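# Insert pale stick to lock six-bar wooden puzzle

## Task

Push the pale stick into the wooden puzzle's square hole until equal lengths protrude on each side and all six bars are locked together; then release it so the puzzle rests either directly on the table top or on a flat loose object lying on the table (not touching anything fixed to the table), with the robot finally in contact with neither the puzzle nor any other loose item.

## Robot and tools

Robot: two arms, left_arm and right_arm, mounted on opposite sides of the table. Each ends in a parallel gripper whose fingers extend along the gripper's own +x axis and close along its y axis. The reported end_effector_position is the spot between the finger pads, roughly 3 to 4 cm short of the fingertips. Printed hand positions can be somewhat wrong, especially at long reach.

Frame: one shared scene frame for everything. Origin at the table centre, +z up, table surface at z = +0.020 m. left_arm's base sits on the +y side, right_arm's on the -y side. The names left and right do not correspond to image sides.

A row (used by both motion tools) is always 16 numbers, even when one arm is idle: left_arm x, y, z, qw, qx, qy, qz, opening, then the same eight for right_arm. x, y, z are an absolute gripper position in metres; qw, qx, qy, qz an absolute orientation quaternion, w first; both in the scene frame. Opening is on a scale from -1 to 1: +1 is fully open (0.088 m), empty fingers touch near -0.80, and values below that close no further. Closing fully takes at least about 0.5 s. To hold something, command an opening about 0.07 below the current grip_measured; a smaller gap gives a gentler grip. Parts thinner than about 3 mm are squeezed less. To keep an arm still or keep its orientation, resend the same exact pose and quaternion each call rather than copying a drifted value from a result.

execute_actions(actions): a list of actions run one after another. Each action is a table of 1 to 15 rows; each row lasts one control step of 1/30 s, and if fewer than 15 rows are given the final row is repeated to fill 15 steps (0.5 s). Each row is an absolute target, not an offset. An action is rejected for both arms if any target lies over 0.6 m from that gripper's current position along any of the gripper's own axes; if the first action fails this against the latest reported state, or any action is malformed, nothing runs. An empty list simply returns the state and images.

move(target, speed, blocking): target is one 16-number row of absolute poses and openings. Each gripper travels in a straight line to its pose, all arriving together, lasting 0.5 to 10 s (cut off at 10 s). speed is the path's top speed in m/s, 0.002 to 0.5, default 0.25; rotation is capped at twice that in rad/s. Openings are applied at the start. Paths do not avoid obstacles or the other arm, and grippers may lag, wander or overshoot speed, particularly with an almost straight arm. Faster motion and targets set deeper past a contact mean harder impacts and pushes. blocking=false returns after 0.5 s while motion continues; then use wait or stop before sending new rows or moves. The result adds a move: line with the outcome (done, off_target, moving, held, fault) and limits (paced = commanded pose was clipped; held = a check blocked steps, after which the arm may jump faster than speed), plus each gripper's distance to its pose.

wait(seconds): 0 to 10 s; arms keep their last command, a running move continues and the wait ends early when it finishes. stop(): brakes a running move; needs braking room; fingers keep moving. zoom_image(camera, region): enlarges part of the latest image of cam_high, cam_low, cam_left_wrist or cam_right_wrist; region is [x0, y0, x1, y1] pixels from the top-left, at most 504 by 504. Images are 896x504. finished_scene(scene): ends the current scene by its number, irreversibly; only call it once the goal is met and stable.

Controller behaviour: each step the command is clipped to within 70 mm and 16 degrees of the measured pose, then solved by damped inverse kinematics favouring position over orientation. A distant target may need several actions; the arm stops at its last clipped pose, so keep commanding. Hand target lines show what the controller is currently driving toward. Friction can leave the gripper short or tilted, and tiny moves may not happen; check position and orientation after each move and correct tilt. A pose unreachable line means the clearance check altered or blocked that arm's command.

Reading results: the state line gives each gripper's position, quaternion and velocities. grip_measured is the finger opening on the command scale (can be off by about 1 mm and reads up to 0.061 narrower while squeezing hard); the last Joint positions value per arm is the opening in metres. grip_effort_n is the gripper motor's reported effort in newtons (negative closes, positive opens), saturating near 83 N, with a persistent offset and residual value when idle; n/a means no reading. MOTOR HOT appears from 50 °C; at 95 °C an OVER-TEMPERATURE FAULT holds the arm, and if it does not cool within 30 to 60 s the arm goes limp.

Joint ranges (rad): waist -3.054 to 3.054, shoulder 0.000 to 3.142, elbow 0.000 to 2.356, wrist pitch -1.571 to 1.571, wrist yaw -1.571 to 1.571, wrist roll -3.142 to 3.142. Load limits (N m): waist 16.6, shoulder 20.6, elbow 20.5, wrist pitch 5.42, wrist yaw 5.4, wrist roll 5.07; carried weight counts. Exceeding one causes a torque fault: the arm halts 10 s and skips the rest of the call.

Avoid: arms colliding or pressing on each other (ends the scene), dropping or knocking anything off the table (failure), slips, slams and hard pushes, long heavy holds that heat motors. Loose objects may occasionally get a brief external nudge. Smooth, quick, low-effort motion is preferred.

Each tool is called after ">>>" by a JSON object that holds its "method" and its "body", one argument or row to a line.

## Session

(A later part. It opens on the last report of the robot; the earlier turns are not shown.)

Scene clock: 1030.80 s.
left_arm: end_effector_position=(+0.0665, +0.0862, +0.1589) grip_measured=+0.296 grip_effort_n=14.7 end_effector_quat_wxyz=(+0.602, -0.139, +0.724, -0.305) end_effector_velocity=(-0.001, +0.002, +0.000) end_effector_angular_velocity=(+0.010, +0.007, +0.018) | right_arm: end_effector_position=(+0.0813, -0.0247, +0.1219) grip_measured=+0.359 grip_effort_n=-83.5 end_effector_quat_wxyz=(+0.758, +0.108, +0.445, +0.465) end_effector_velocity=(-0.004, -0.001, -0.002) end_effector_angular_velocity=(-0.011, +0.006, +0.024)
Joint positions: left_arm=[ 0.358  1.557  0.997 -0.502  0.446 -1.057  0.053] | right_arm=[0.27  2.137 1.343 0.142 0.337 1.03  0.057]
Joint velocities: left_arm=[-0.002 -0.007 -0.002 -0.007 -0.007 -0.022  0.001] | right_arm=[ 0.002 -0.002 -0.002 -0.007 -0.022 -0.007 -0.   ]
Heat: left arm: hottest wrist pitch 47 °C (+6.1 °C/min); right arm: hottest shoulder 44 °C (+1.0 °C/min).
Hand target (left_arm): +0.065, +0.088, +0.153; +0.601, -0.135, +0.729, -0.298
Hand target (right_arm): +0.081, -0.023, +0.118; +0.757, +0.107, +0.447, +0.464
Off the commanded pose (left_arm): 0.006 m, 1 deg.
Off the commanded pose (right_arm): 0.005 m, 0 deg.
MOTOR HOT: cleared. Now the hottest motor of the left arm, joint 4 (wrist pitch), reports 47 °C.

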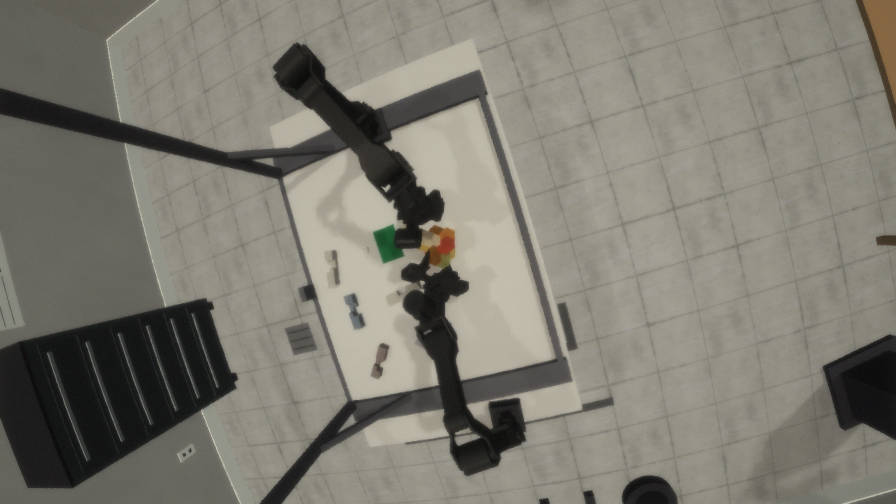

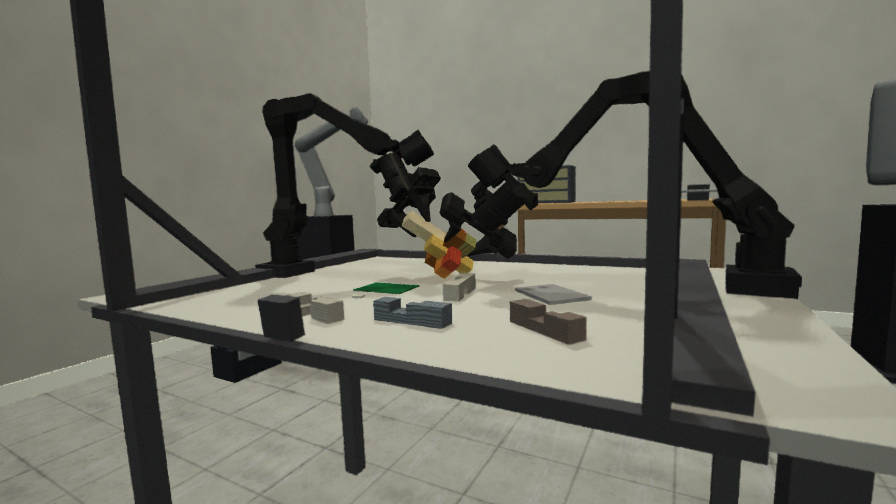

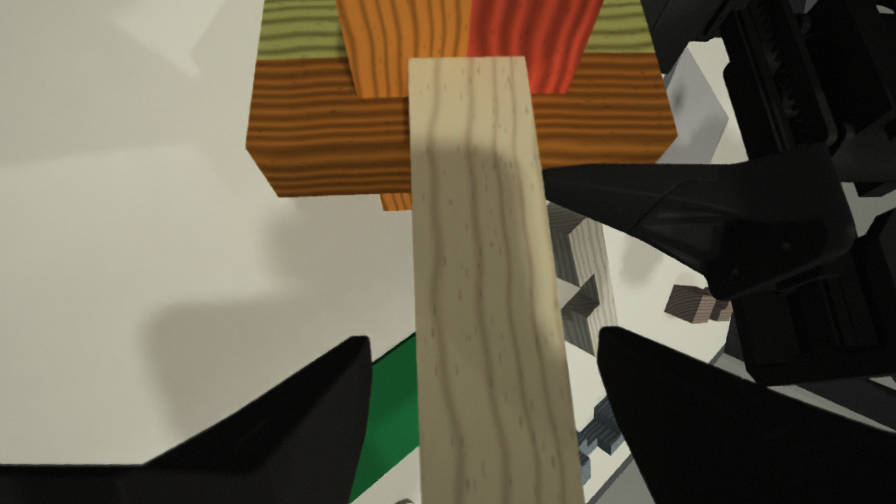

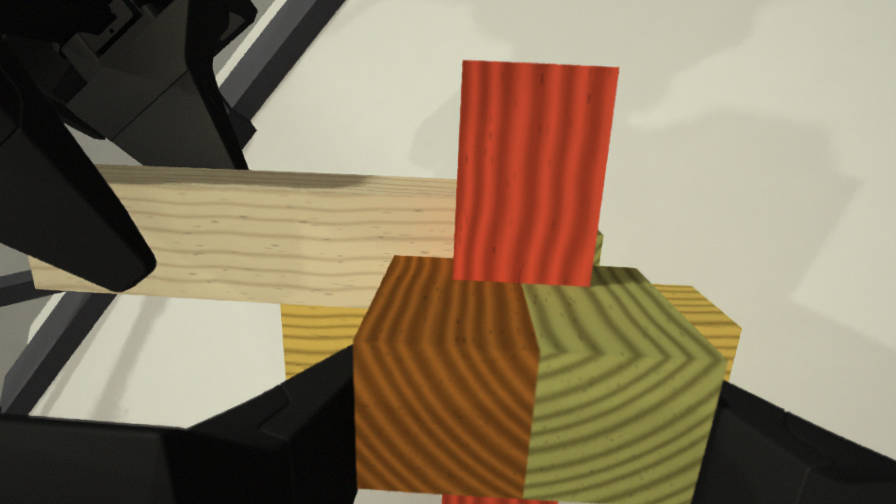

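>>> {"method": "move", "body": {
  "target": [0.0443,0.1253,0.2050,0.6014,-0.1354,0.7292,-0.2978,0.3,0.0814,-0.0224,0.1175,0.7572,0.1073,0.447,0.464,0.3],
  "speed": 0.05
}}

Scene clock: 1062.50 s.
left_arm: end_effector_position=(+0.0445, +0.1259, +0.1988) grip_measured=+0.297 grip_effort_n=14.7 end_effector_quat_wxyz=(+0.599, -0.131, +0.734, -0.292) end_effector_velocity=(-0.000, +0.002, -0.001) end_effector_angular_velocity=(+0.007, -0.007, -0.005) | right_arm: end_effector_position=(+0.0813, -0.0247, +0.1219) grip_measured=+0.359 grip_effort_n=-83.5 end_effector_quat_wxyz=(+0.758, +0.108, +0.445, +0.465) end_effector_velocity=(+0.001, -0.003, -0.001) end_effector_angular_velocity=(-0.016, +0.007, -0.001)
Joint positions: left_arm=[ 0.336  1.367  1.005 -0.727  0.436 -1.078  0.054] | right_arm=[0.27  2.137 1.343 0.142 0.337 1.03  0.057]
Joint velocities: left_arm=[-0.002 -0.002 -0.002 -0.007 -0.007  0.007 -0.   ] | right_arm=[-0.002 -0.007 -0.002 -0.022 -0.007  0.007 -0.   ]
Heat: left arm: hottest wrist pitch 41 °C (-11.1 °C/min); right arm: hottest shoulder 44 °C (+1.0 °C/min).
Hand target (left_arm): +0.044, +0.125, +0.205; +0.601, -0.135, +0.729, -0.298
Hand target (right_arm): +0.081, -0.023, +0.118; +0.757, +0.107, +0.447, +0.464
Off the commanded pose (left_arm): 0.006 m, 1 deg.
Off the commanded pose (right_arm): 0.005 m, 0 deg.
move: done

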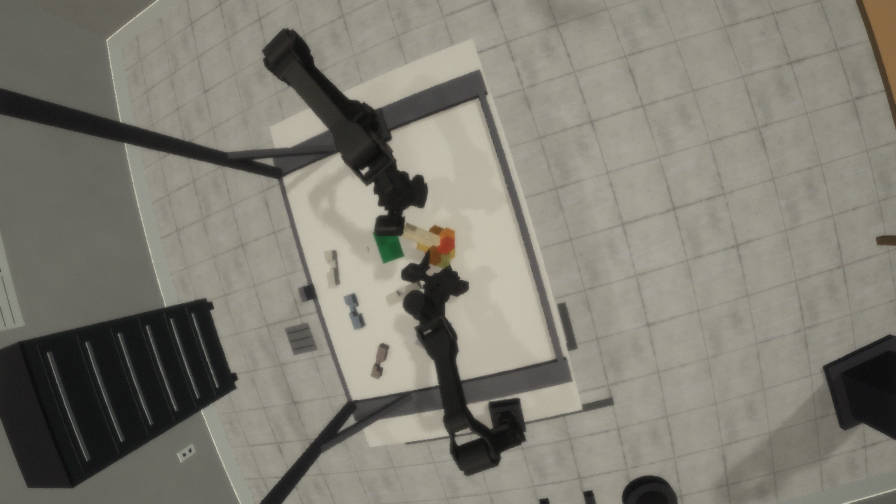

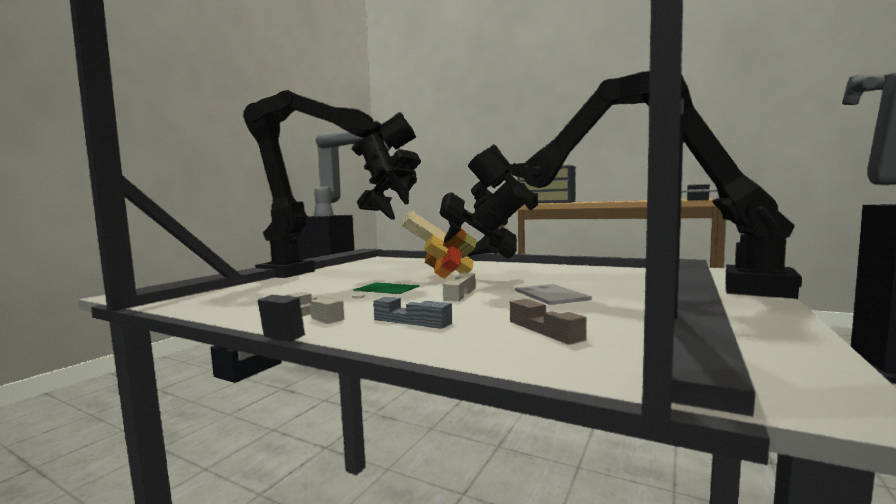

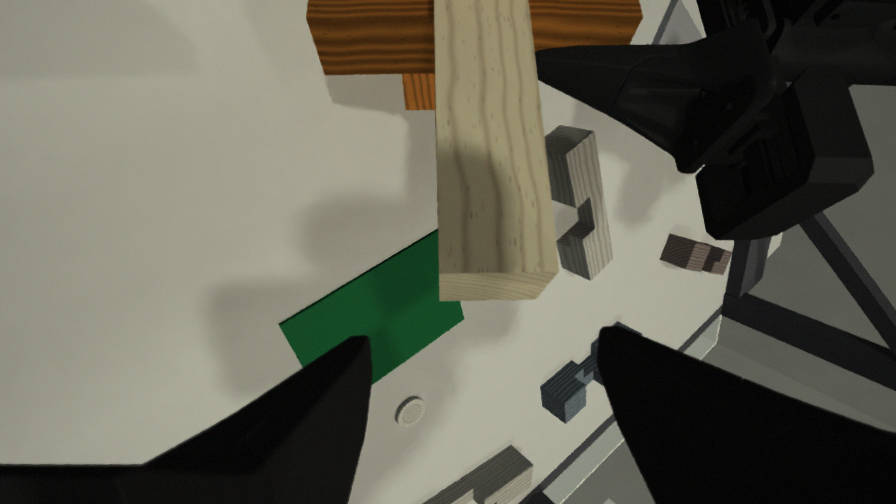

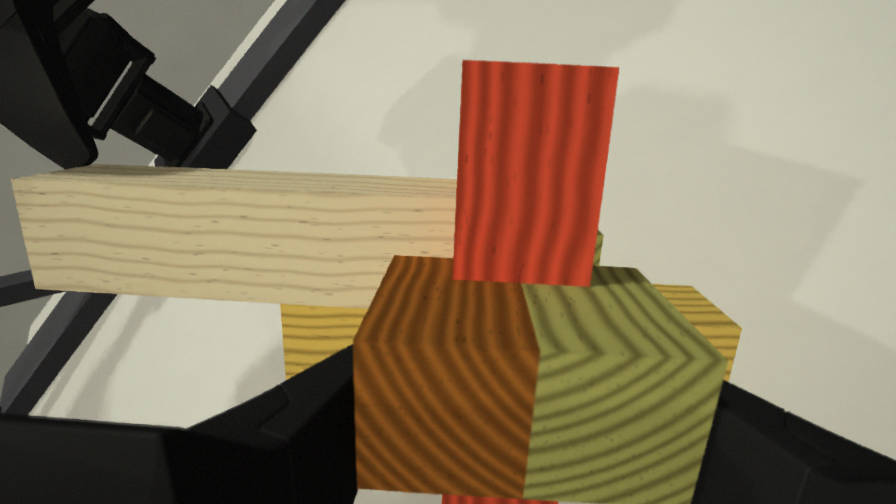

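>>> {"method": "zoom_image", "body": {
  "camera": "cam_left_wrist",
  "region": [400, 200, 620, 330]
}}

>>> {"method": "zoom_image", "body": {
  "camera": "cam_right_wrist",
  "region": [0, 140, 240, 320]
}}

Region (400, 200, 620, 330) of cam_left_wrist's 896x504 image, scaled by 2.291, with more detail than that image has; it fills the top 298 rows of this view, and the rest is white.

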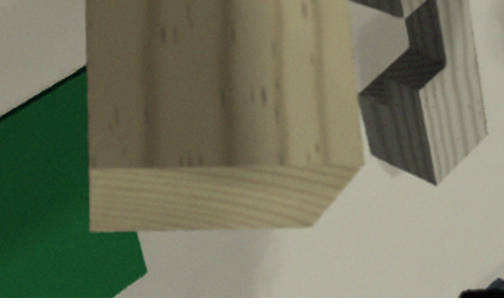

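Region (0, 140, 240, 320) of cam_right_wrist's 896x504 image, scaled by 2.100, with more detail than that image has; it fills the top 378 rows of this view, and the rest is white.

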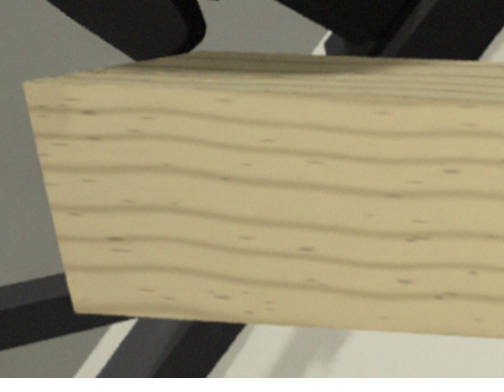

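>>> {"method": "move", "body": {
  "target": [-0.0154,0.1393,0.2110,0.8635,-0.2402,0.3920,-0.2073,-0.85,0.0814,-0.0224,0.1175,0.7572,0.1073,0.447,0.464,0.3],
  "speed": 0.12
}}

Scene clock: 1084.47 s.
left_arm: end_effector_position=(-0.0130, +0.1412, +0.2113) grip_measured=-0.780 grip_effort_n=-83.5 end_effector_quat_wxyz=(+0.866, -0.237, +0.387, -0.209) end_effector_velocity=(-0.001, +0.002, +0.001) end_effector_angular_velocity=(+0.008, -0.009, -0.000) | right_arm: end_effector_position=(+0.0813, -0.0247, +0.1219) grip_measured=+0.359 grip_effort_n=-83.5 end_effector_quat_wxyz=(+0.758, +0.108, +0.445, +0.465) end_effector_velocity=(-0.002, -0.003, -0.004) end_effector_angular_velocity=(-0.024, -0.006, +0.012)
Joint positions: left_arm=[-0.454  1.361  0.92  -0.733 -0.901 -1.852  0.001] | right_arm=[0.27  2.137 1.343 0.142 0.337 1.03  0.057]
Joint velocities: left_arm=[-0.007  0.002  0.007 -0.022 -0.007 -0.007 -0.   ] | right_arm=[ 0.002 -0.002 -0.002 -0.022 -0.007 -0.007 -0.   ]
Heat: left arm: hottest elbow 39 °C (-10.1 °C/min); right arm: hottest shoulder 44 °C (+0.0 °C/min).
Hand target (left_arm): -0.015, +0.139, +0.212; +0.866, -0.238, +0.386, -0.209
Hand target (right_arm): +0.081, -0.023, +0.118; +0.757, +0.107, +0.447, +0.464
Off the commanded pose (left_arm): 0.003 m, 1 deg.
Off the commanded pose (right_arm): 0.005 m, 0 deg.
move: done

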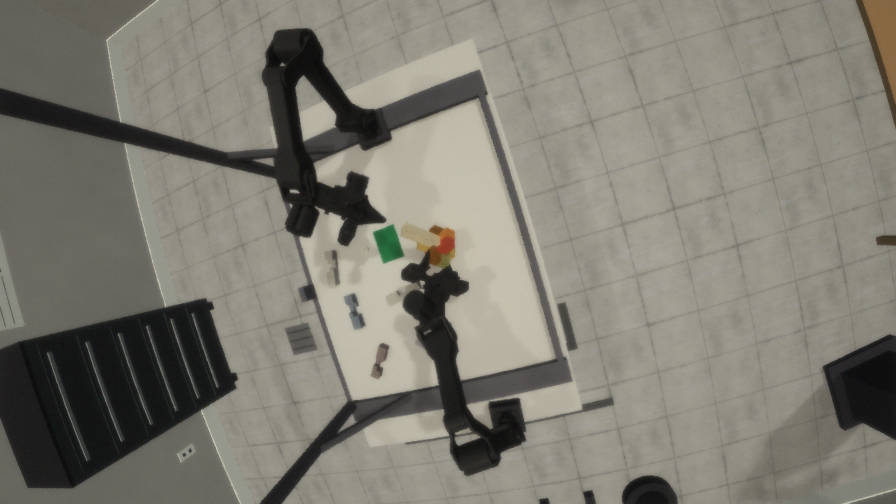

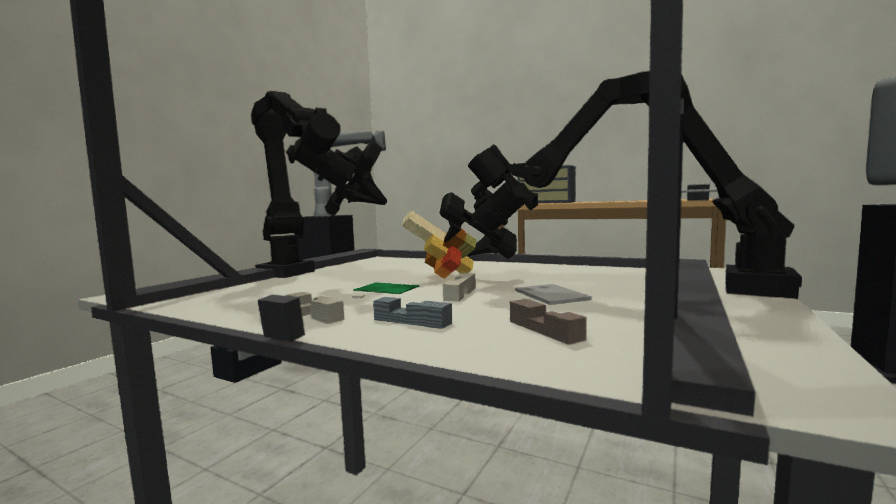

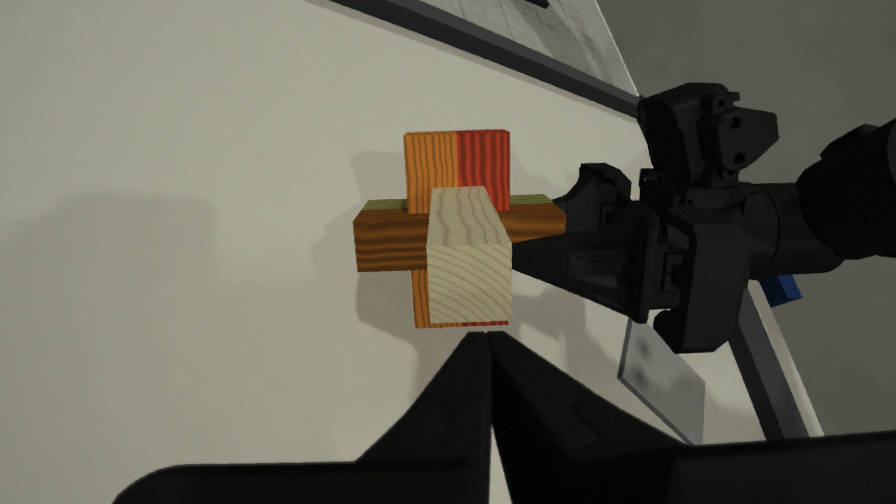

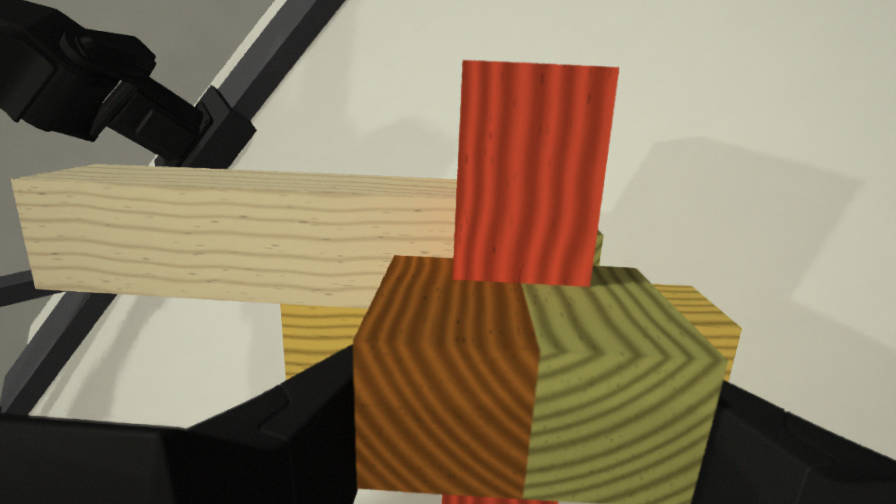

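>>> {"method": "move", "body": {
  "target": [-0.0009,0.1303,0.1958,0.8635,-0.2402,0.3920,-0.2073,-0.79,0.0814,-0.0224,0.1175,0.7572,0.1073,0.447,0.464,0.3],
  "speed": 0.03
}}

Scene clock: 1100.90 s.
left_arm: end_effector_position=(-0.0019, +0.1294, +0.2025) grip_measured=-0.780 grip_effort_n=-51.4 end_effector_quat_wxyz=(+0.859, -0.251, +0.393, -0.210) end_effector_velocity=(+0.002, +0.002, +0.002) end_effector_angular_velocity=(-0.005, -0.017, +0.012) | right_arm: end_effector_position=(+0.0813, -0.0247, +0.1219) grip_measured=+0.359 grip_effort_n=-83.5 end_effector_quat_wxyz=(+0.758, +0.108, +0.445, +0.465) end_effector_velocity=(+0.003, -0.003, -0.003) end_effector_angular_velocity=(-0.024, -0.026, +0.004)
Joint positions: left_arm=[-0.391  1.365  0.875 -0.589 -0.868 -1.771  0.001] | right_arm=[0.27  2.137 1.343 0.142 0.337 1.03  0.057]
Joint velocities: left_arm=[-0.002 -0.002 -0.002 -0.007 -0.022 -0.007  0.   ] | right_arm=[-0.002 -0.002 -0.002 -0.022  0.007 -0.022 -0.   ]
Heat: left arm: hottest elbow 40 °C (-5.0 °C/min); right arm: hottest shoulder 44 °C (+0.0 °C/min).
Hand target (left_arm): -0.001, +0.131, +0.196; +0.863, -0.240, +0.393, -0.207
Hand target (right_arm): +0.081, -0.023, +0.118; +0.757, +0.107, +0.447, +0.464
Off the commanded pose (left_arm): 0.007 m, 1 deg.
Off the commanded pose (right_arm): 0.005 m, 0 deg.
move: done

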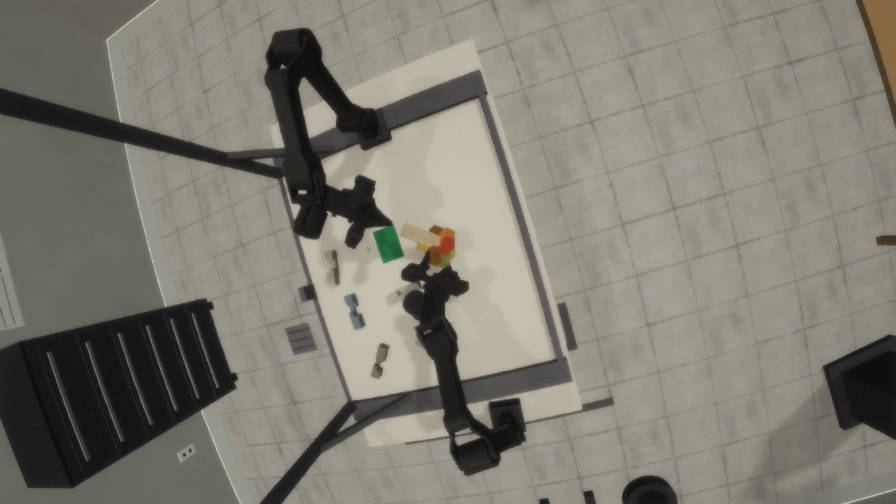

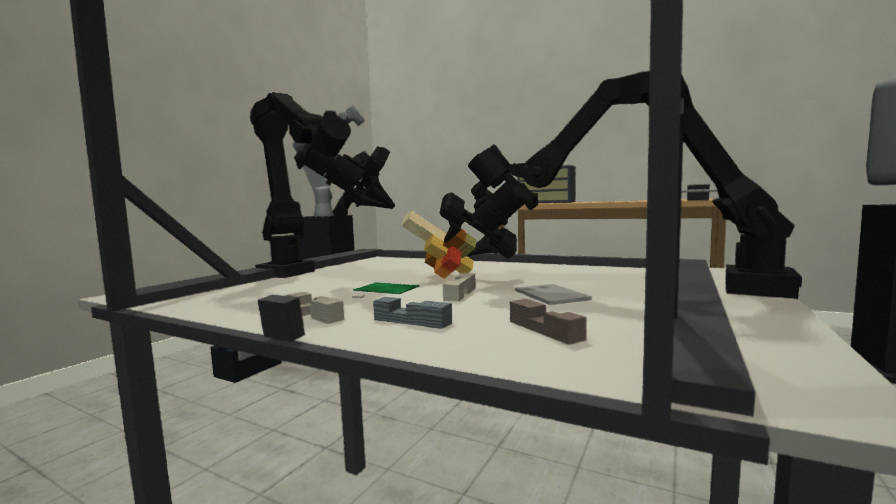

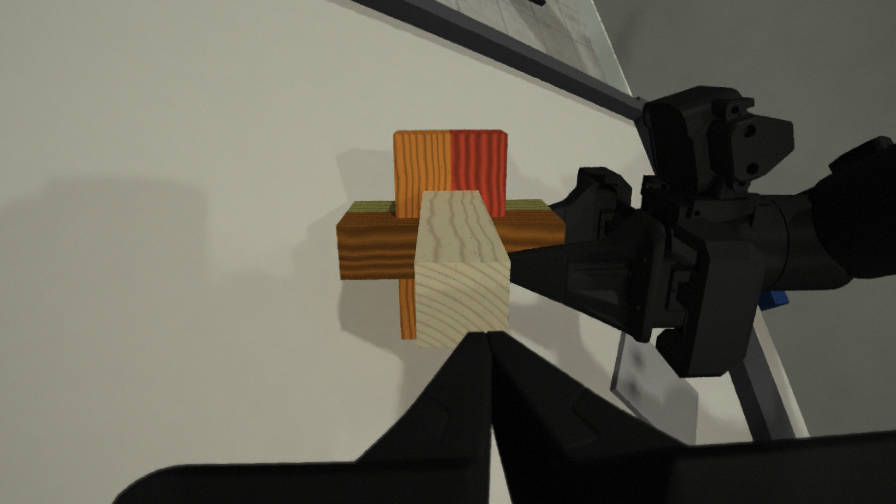

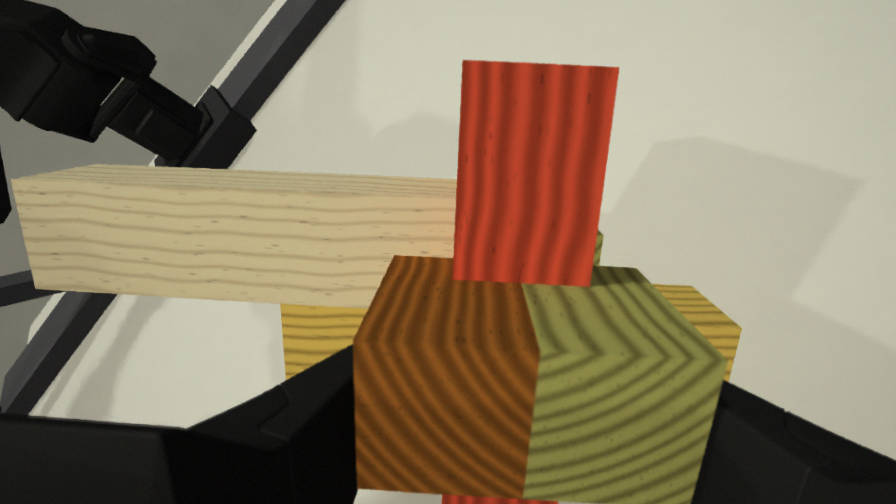

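>>> {"method": "execute_actions", "body": {
  "actions": [
    [[-0.0013,0.1308,0.1949,0.8635,-0.2402,0.3920,-0.2073,-0.78,0.0814,-0.0224,0.1175,0.7572,0.1073,0.447,0.464,0.3],[-0.0017,0.1313,0.1941,0.8635,-0.2402,0.3920,-0.2073,-0.78,0.0814,-0.0224,0.1175,0.7572,0.1073,0.447,0.464,0.3],[-0.0021,0.1318,0.1932,0.8635,-0.2402,0.3920,-0.2073,-0.78,0.0814,-0.0224,0.1175,0.7572,0.1073,0.447,0.464,0.3],[-0.0024,0.1323,0.1923,0.8635,-0.2402,0.3920,-0.2073,-0.78,0.0814,-0.0224,0.1175,0.7572,0.1073,0.447,0.464,0.3],[-0.0028,0.1328,0.1915,0.8635,-0.2402,0.3920,-0.2073,-0.78,0.0814,-0.0224,0.1175,0.7572,0.1073,0.447,0.464,0.3],[-0.0032,0.1333,0.1906,0.8635,-0.2402,0.3920,-0.2073,-0.78,0.0814,-0.0224,0.1175,0.7572,0.1073,0.447,0.464,0.3]],
    [[-0.0032,0.1333,0.1906,0.8635,-0.2402,0.3920,-0.2073,-0.78,0.0814,-0.0224,0.1175,0.7572,0.1073,0.447,0.464,0.3]]
  ]
}}

Scene clock: 1110.57 s.
left_arm: end_effector_position=(-0.0032, +0.1319, +0.1966) grip_measured=-0.779 grip_effort_n=-5.3 end_effector_quat_wxyz=(+0.860, -0.247, +0.394, -0.210) end_effector_velocity=(+0.002, +0.001, +0.003) end_effector_angular_velocity=(-0.009, -0.015, +0.012) | right_arm: end_effector_position=(+0.0813, -0.0247, +0.1219) grip_measured=+0.359 grip_effort_n=-83.5 end_effector_quat_wxyz=(+0.758, +0.108, +0.445, +0.465) end_effector_velocity=(+0.001, -0.001, -0.001) end_effector_angular_velocity=(-0.007, +0.009, -0.001)
Joint positions: left_arm=[-0.398  1.367  0.856 -0.581 -0.867 -1.779  0.001] | right_arm=[0.27  2.137 1.343 0.142 0.337 1.03  0.057]
Joint velocities: left_arm=[-0.002 -0.002  0.002 -0.007 -0.022 -0.007  0.   ] | right_arm=[-0.002 -0.002 -0.002 -0.007 -0.007  0.007 -0.   ]
Heat: left arm: hottest elbow 39 °C (-4.0 °C/min); right arm: hottest shoulder 44 °C (+0.0 °C/min).
Hand target (left_arm): -0.003, +0.133, +0.191; +0.863, -0.240, +0.392, -0.207
Hand target (right_arm): +0.081, -0.023, +0.118; +0.757, +0.107, +0.447, +0.464
Off the commanded pose (left_arm): 0.006 m, 1 deg.
Off the commanded pose (right_arm): 0.005 m, 0 deg.

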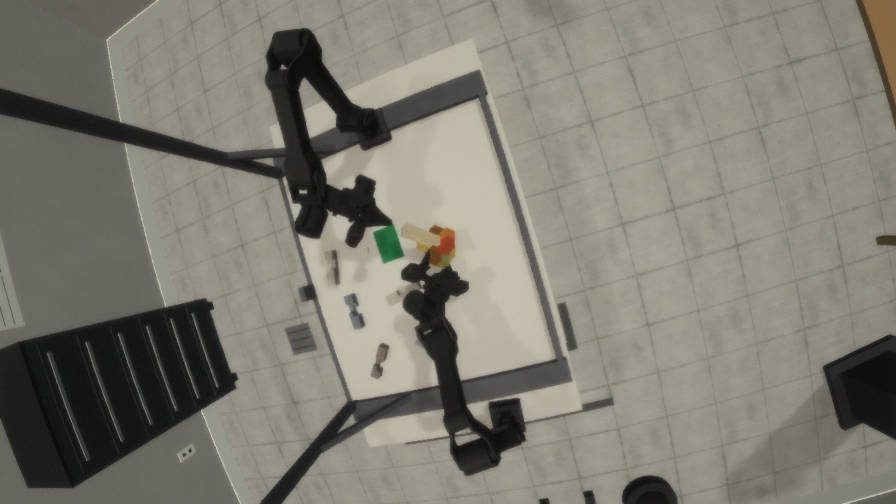

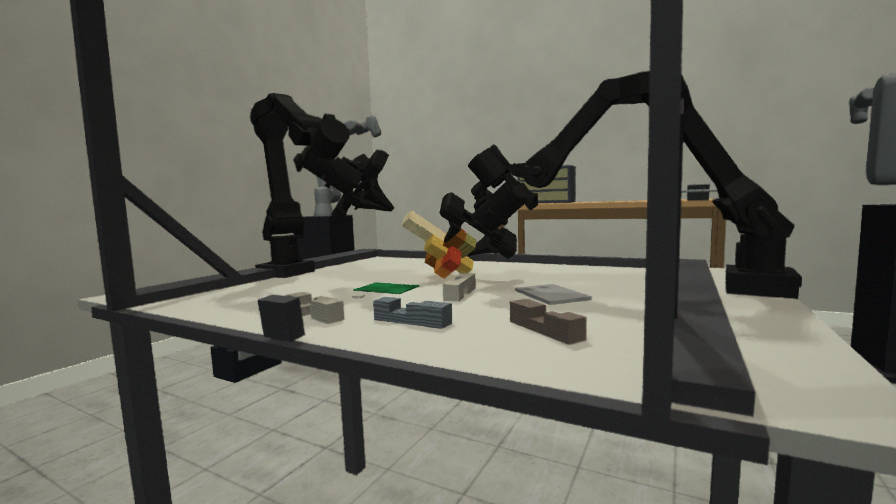

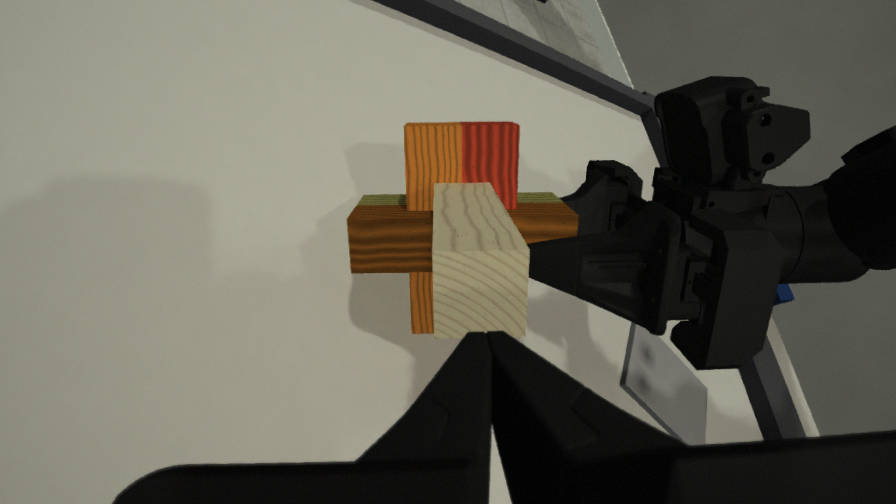

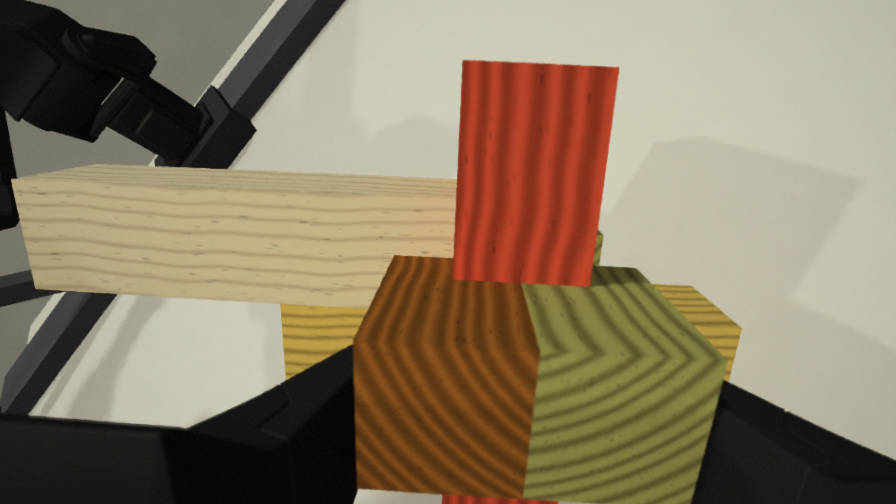

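>>> {"method": "zoom_image", "body": {
  "camera": "cam_right_wrist",
  "region": [0, 100, 160, 320]
}}

>>> {"method": "zoom_image", "body": {
  "camera": "cam_low",
  "region": [330, 150, 490, 290]
}}

Region (0, 100, 160, 320) of cam_right_wrist's 896x504 image, scaled by 2.291, with more detail than that image has; it fills the left 367 columns of this view, and the rest is white.

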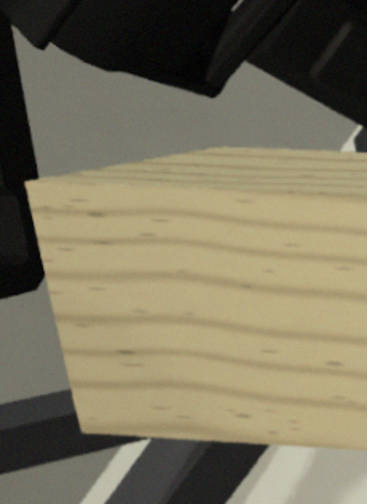

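Region (330, 150, 490, 290) of cam_low's 896x504 image, scaled by 3.150, with more detail than that image has; it fills the top 441 rows of this view, and the rest is white.

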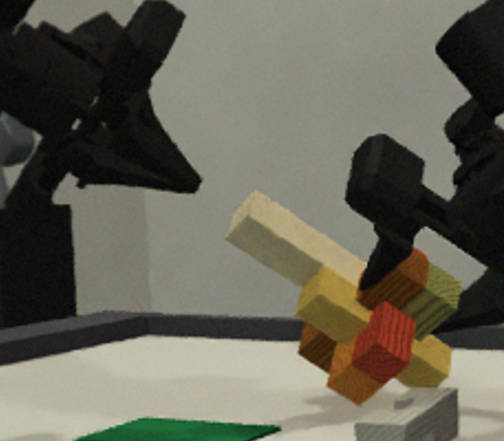

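>>> {"method": "execute_actions", "body": {
  "actions": [
    [[-0.0026,0.1328,0.1900,0.8635,-0.2402,0.3920,-0.2073,-0.78,0.0814,-0.0224,0.1175,0.7572,0.1073,0.447,0.464,0.3],[-0.0020,0.1322,0.1894,0.8635,-0.2402,0.3920,-0.2073,-0.78,0.0814,-0.0224,0.1175,0.7572,0.1073,0.447,0.464,0.3],[-0.0014,0.1317,0.1889,0.8635,-0.2402,0.3920,-0.2073,-0.78,0.0814,-0.0224,0.1175,0.7572,0.1073,0.447,0.464,0.3],[-0.0008,0.1311,0.1883,0.8635,-0.2402,0.3920,-0.2073,-0.78,0.0814,-0.0224,0.1175,0.7572,0.1073,0.447,0.464,0.3],[-0.0002,0.1306,0.1877,0.8635,-0.2402,0.3920,-0.2073,-0.78,0.0814,-0.0224,0.1175,0.7572,0.1073,0.447,0.464,0.3],[0.0004,0.1300,0.1871,0.8635,-0.2402,0.3920,-0.2073,-0.78,0.0814,-0.0224,0.1175,0.7572,0.1073,0.447,0.464,0.3],[0.0010,0.1295,0.1866,0.8635,-0.2402,0.3920,-0.2073,-0.78,0.0814,-0.0224,0.1175,0.7572,0.1073,0.447,0.464,0.3],[0.0017,0.1289,0.1860,0.8635,-0.2402,0.3920,-0.2073,-0.78,0.0814,-0.0224,0.1175,0.7572,0.1073,0.447,0.464,0.3],[0.0023,0.1284,0.1854,0.8635,-0.2402,0.3920,-0.2073,-0.78,0.0814,-0.0224,0.1175,0.7572,0.1073,0.447,0.464,0.3],[0.0029,0.1278,0.1848,0.8635,-0.2402,0.3920,-0.2073,-0.78,0.0814,-0.0224,0.1175,0.7572,0.1073,0.447,0.464,0.3],[0.0035,0.1273,0.1843,0.8635,-0.2402,0.3920,-0.2073,-0.78,0.0814,-0.0224,0.1175,0.7572,0.1073,0.447,0.464,0.3],[0.0041,0.1267,0.1837,0.8635,-0.2402,0.3920,-0.2073,-0.78,0.0814,-0.0224,0.1175,0.7572,0.1073,0.447,0.464,0.3]],
    [[0.0041,0.1267,0.1837,0.8635,-0.2402,0.3920,-0.2073,-0.78,0.0814,-0.0224,0.1175,0.7572,0.1073,0.447,0.464,0.3]]
  ]
}}

Scene clock: 1131.27 s.
left_arm: end_effector_position=(+0.0030, +0.1252, +0.1907) grip_measured=-0.779 grip_effort_n=-5.3 end_effector_quat_wxyz=(+0.859, -0.251, +0.392, -0.211) end_effector_velocity=(-0.001, +0.000, -0.003) end_effector_angular_velocity=(-0.009, +0.017, +0.006) | right_arm: end_effector_position=(+0.0813, -0.0247, +0.1219) grip_measured=+0.359 grip_effort_n=-83.5 end_effector_quat_wxyz=(+0.758, +0.108, +0.445, +0.465) end_effector_velocity=(-0.002, +0.002, +0.003) end_effector_angular_velocity=(+0.005, -0.002, +0.028)
Joint positions: left_arm=[-0.366  1.382  0.836 -0.506 -0.857 -1.736  0.001] | right_arm=[0.27  2.137 1.343 0.142 0.337 1.03  0.057]
Joint velocities: left_arm=[-0.002  0.002 -0.007  0.007  0.007 -0.022 -0.   ] | right_arm=[-0.002 -0.002  0.002  0.007 -0.022 -0.022 -0.   ]
Heat: left arm: hottest elbow 38 °C (-2.0 °C/min); right arm: hottest shoulder 44 °C (+0.0 °C/min).
Hand target (left_arm): +0.004, +0.127, +0.184; +0.863, -0.240, +0.392, -0.207
Hand target (right_arm): +0.081, -0.023, +0.118; +0.757, +0.107, +0.447, +0.464
Off the commanded pose (left_arm): 0.007 m, 1 deg.
Off the commanded pose (right_arm): 0.005 m, 0 deg.

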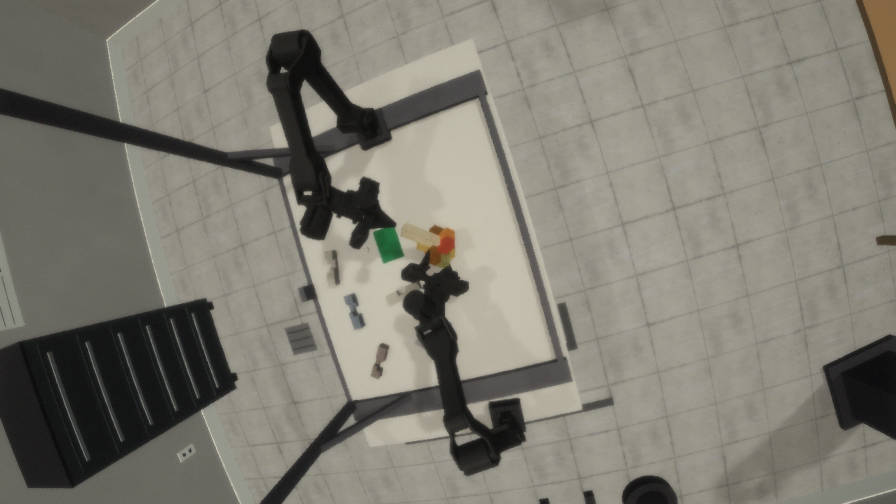

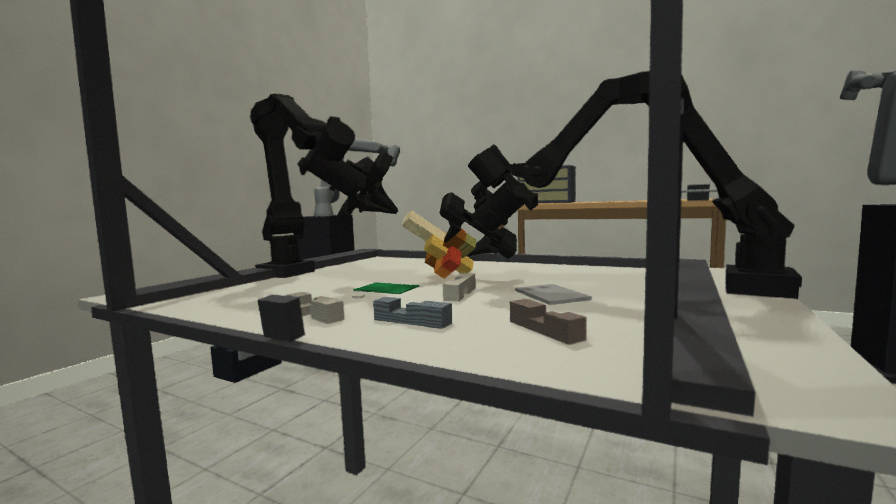

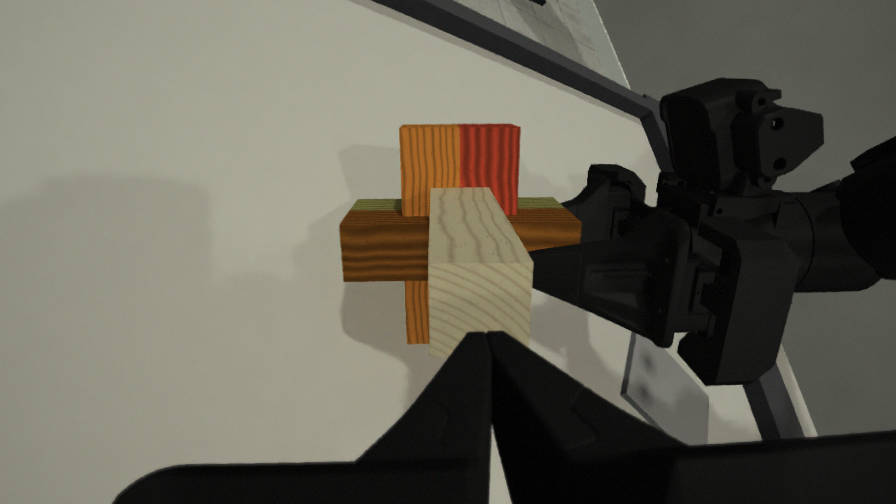

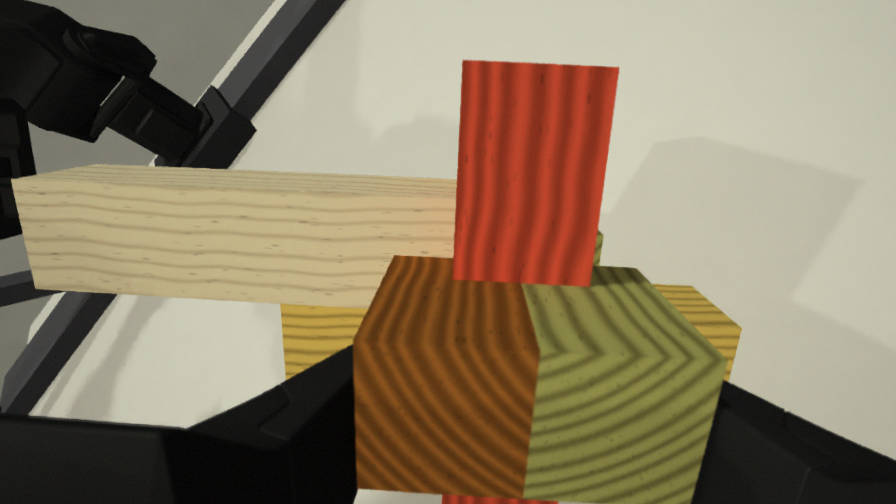

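>>> {"method": "execute_actions", "body": {
  "actions": [
    [[0.0047,0.1263,0.1830,0.8635,-0.2402,0.3920,-0.2073,-0.78,0.0814,-0.0224,0.1175,0.7572,0.1073,0.447,0.464,0.3],[0.0054,0.1258,0.1824,0.8635,-0.2402,0.3920,-0.2073,-0.78,0.0814,-0.0224,0.1175,0.7572,0.1073,0.447,0.464,0.3],[0.0060,0.1254,0.1817,0.8635,-0.2402,0.3920,-0.2073,-0.78,0.0814,-0.0224,0.1175,0.7572,0.1073,0.447,0.464,0.3],[0.0066,0.1250,0.1811,0.8635,-0.2402,0.3920,-0.2073,-0.78,0.0814,-0.0224,0.1175,0.7572,0.1073,0.447,0.464,0.3],[0.0073,0.1246,0.1804,0.8635,-0.2402,0.3920,-0.2073,-0.78,0.0814,-0.0224,0.1175,0.7572,0.1073,0.447,0.464,0.3],[0.0079,0.1241,0.1797,0.8635,-0.2402,0.3920,-0.2073,-0.78,0.0814,-0.0224,0.1175,0.7572,0.1073,0.447,0.464,0.3],[0.0085,0.1237,0.1791,0.8635,-0.2402,0.3920,-0.2073,-0.78,0.0814,-0.0224,0.1175,0.7572,0.1073,0.447,0.464,0.3],[0.0091,0.1233,0.1784,0.8635,-0.2402,0.3920,-0.2073,-0.78,0.0814,-0.0224,0.1175,0.7572,0.1073,0.447,0.464,0.3],[0.0098,0.1228,0.1778,0.8635,-0.2402,0.3920,-0.2073,-0.78,0.0814,-0.0224,0.1175,0.7572,0.1073,0.447,0.464,0.3],[0.0104,0.1224,0.1771,0.8635,-0.2402,0.3920,-0.2073,-0.78,0.0814,-0.0224,0.1175,0.7572,0.1073,0.447,0.464,0.3]],
    [[0.0104,0.1224,0.1771,0.8635,-0.2402,0.3920,-0.2073,-0.78,0.0814,-0.0224,0.1175,0.7572,0.1073,0.447,0.464,0.3]]
  ]
}}

Scene clock: 1139.43 s.
left_arm: end_effector_position=(+0.0093, +0.1208, +0.1842) grip_measured=-0.779 grip_effort_n=-5.3 end_effector_quat_wxyz=(+0.860, -0.251, +0.392, -0.211) end_effector_velocity=(-0.001, +0.001, -0.001) end_effector_angular_velocity=(+0.004, +0.008, -0.002) | right_arm: end_effector_position=(+0.0813, -0.0247, +0.1219) grip_measured=+0.359 grip_effort_n=-83.5 end_effector_quat_wxyz=(+0.758, +0.108, +0.445, +0.465) end_effector_velocity=(+0.001, -0.001, +0.001) end_effector_angular_velocity=(-0.005, -0.002, +0.008)
Joint positions: left_arm=[-0.337  1.395  0.814 -0.442 -0.843 -1.697  0.001] | right_arm=[0.27  2.137 1.343 0.142 0.337 1.03  0.057]
Joint velocities: left_arm=[-0.002 -0.002 -0.002 -0.007  0.007 -0.007 -0.   ] | right_arm=[-0.002 -0.007 -0.002 -0.007 -0.007 -0.007 -0.   ]
Heat: left arm: hottest elbow 37 °C (-2.0 °C/min); right arm: hottest shoulder 44 °C (+0.0 °C/min).
Hand target (left_arm): +0.010, +0.123, +0.177; +0.864, -0.240, +0.392, -0.207
Hand target (right_arm): +0.081, -0.023, +0.118; +0.757, +0.107, +0.447, +0.464
Off the commanded pose (left_arm): 0.007 m, 1 deg.
Off the commanded pose (right_arm): 0.005 m, 0 deg.

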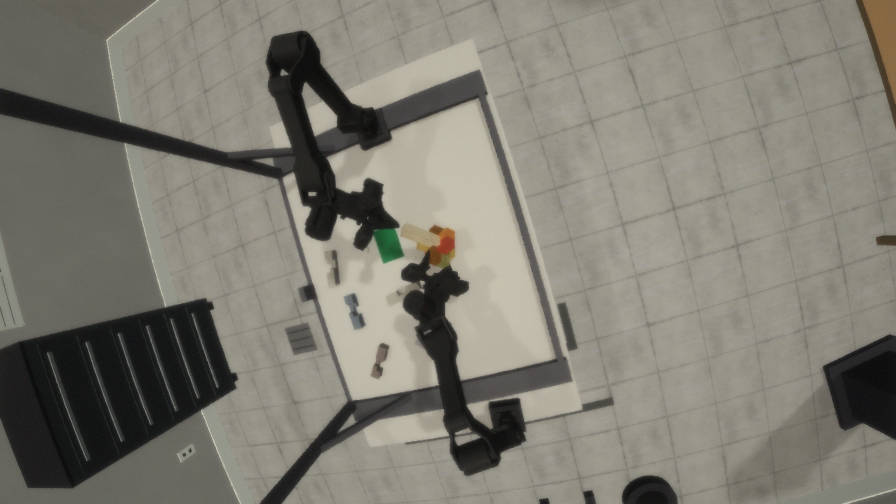

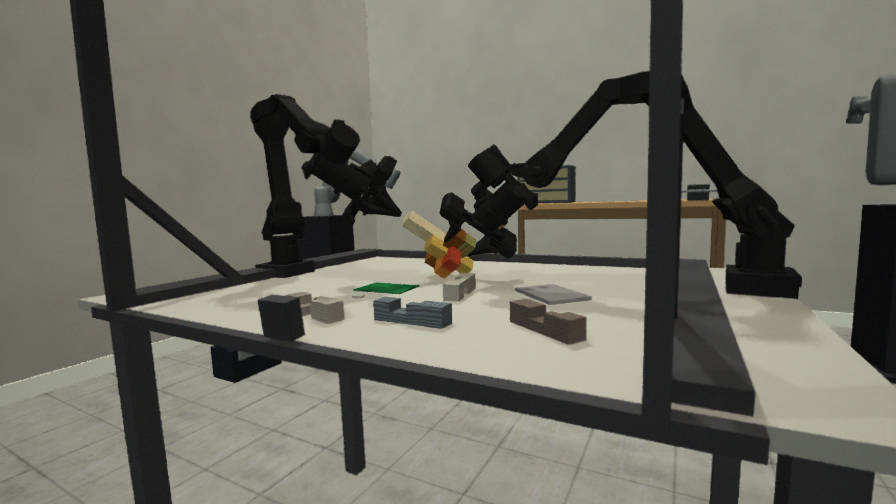

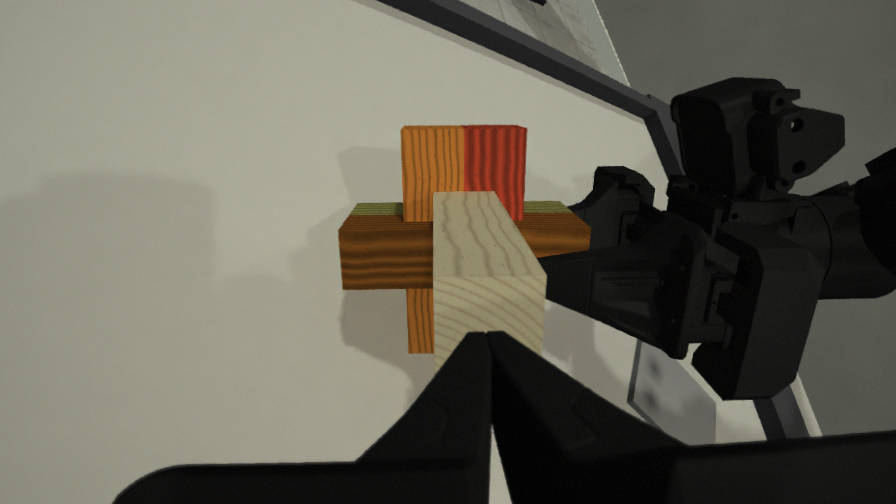

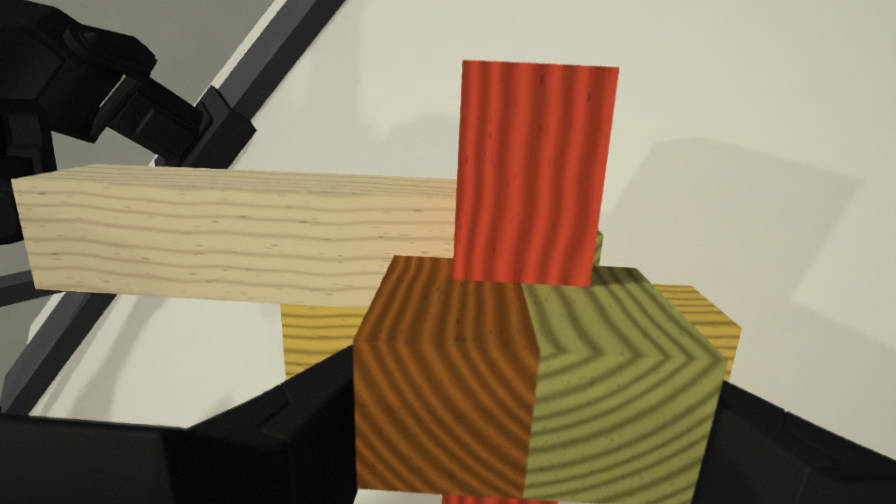

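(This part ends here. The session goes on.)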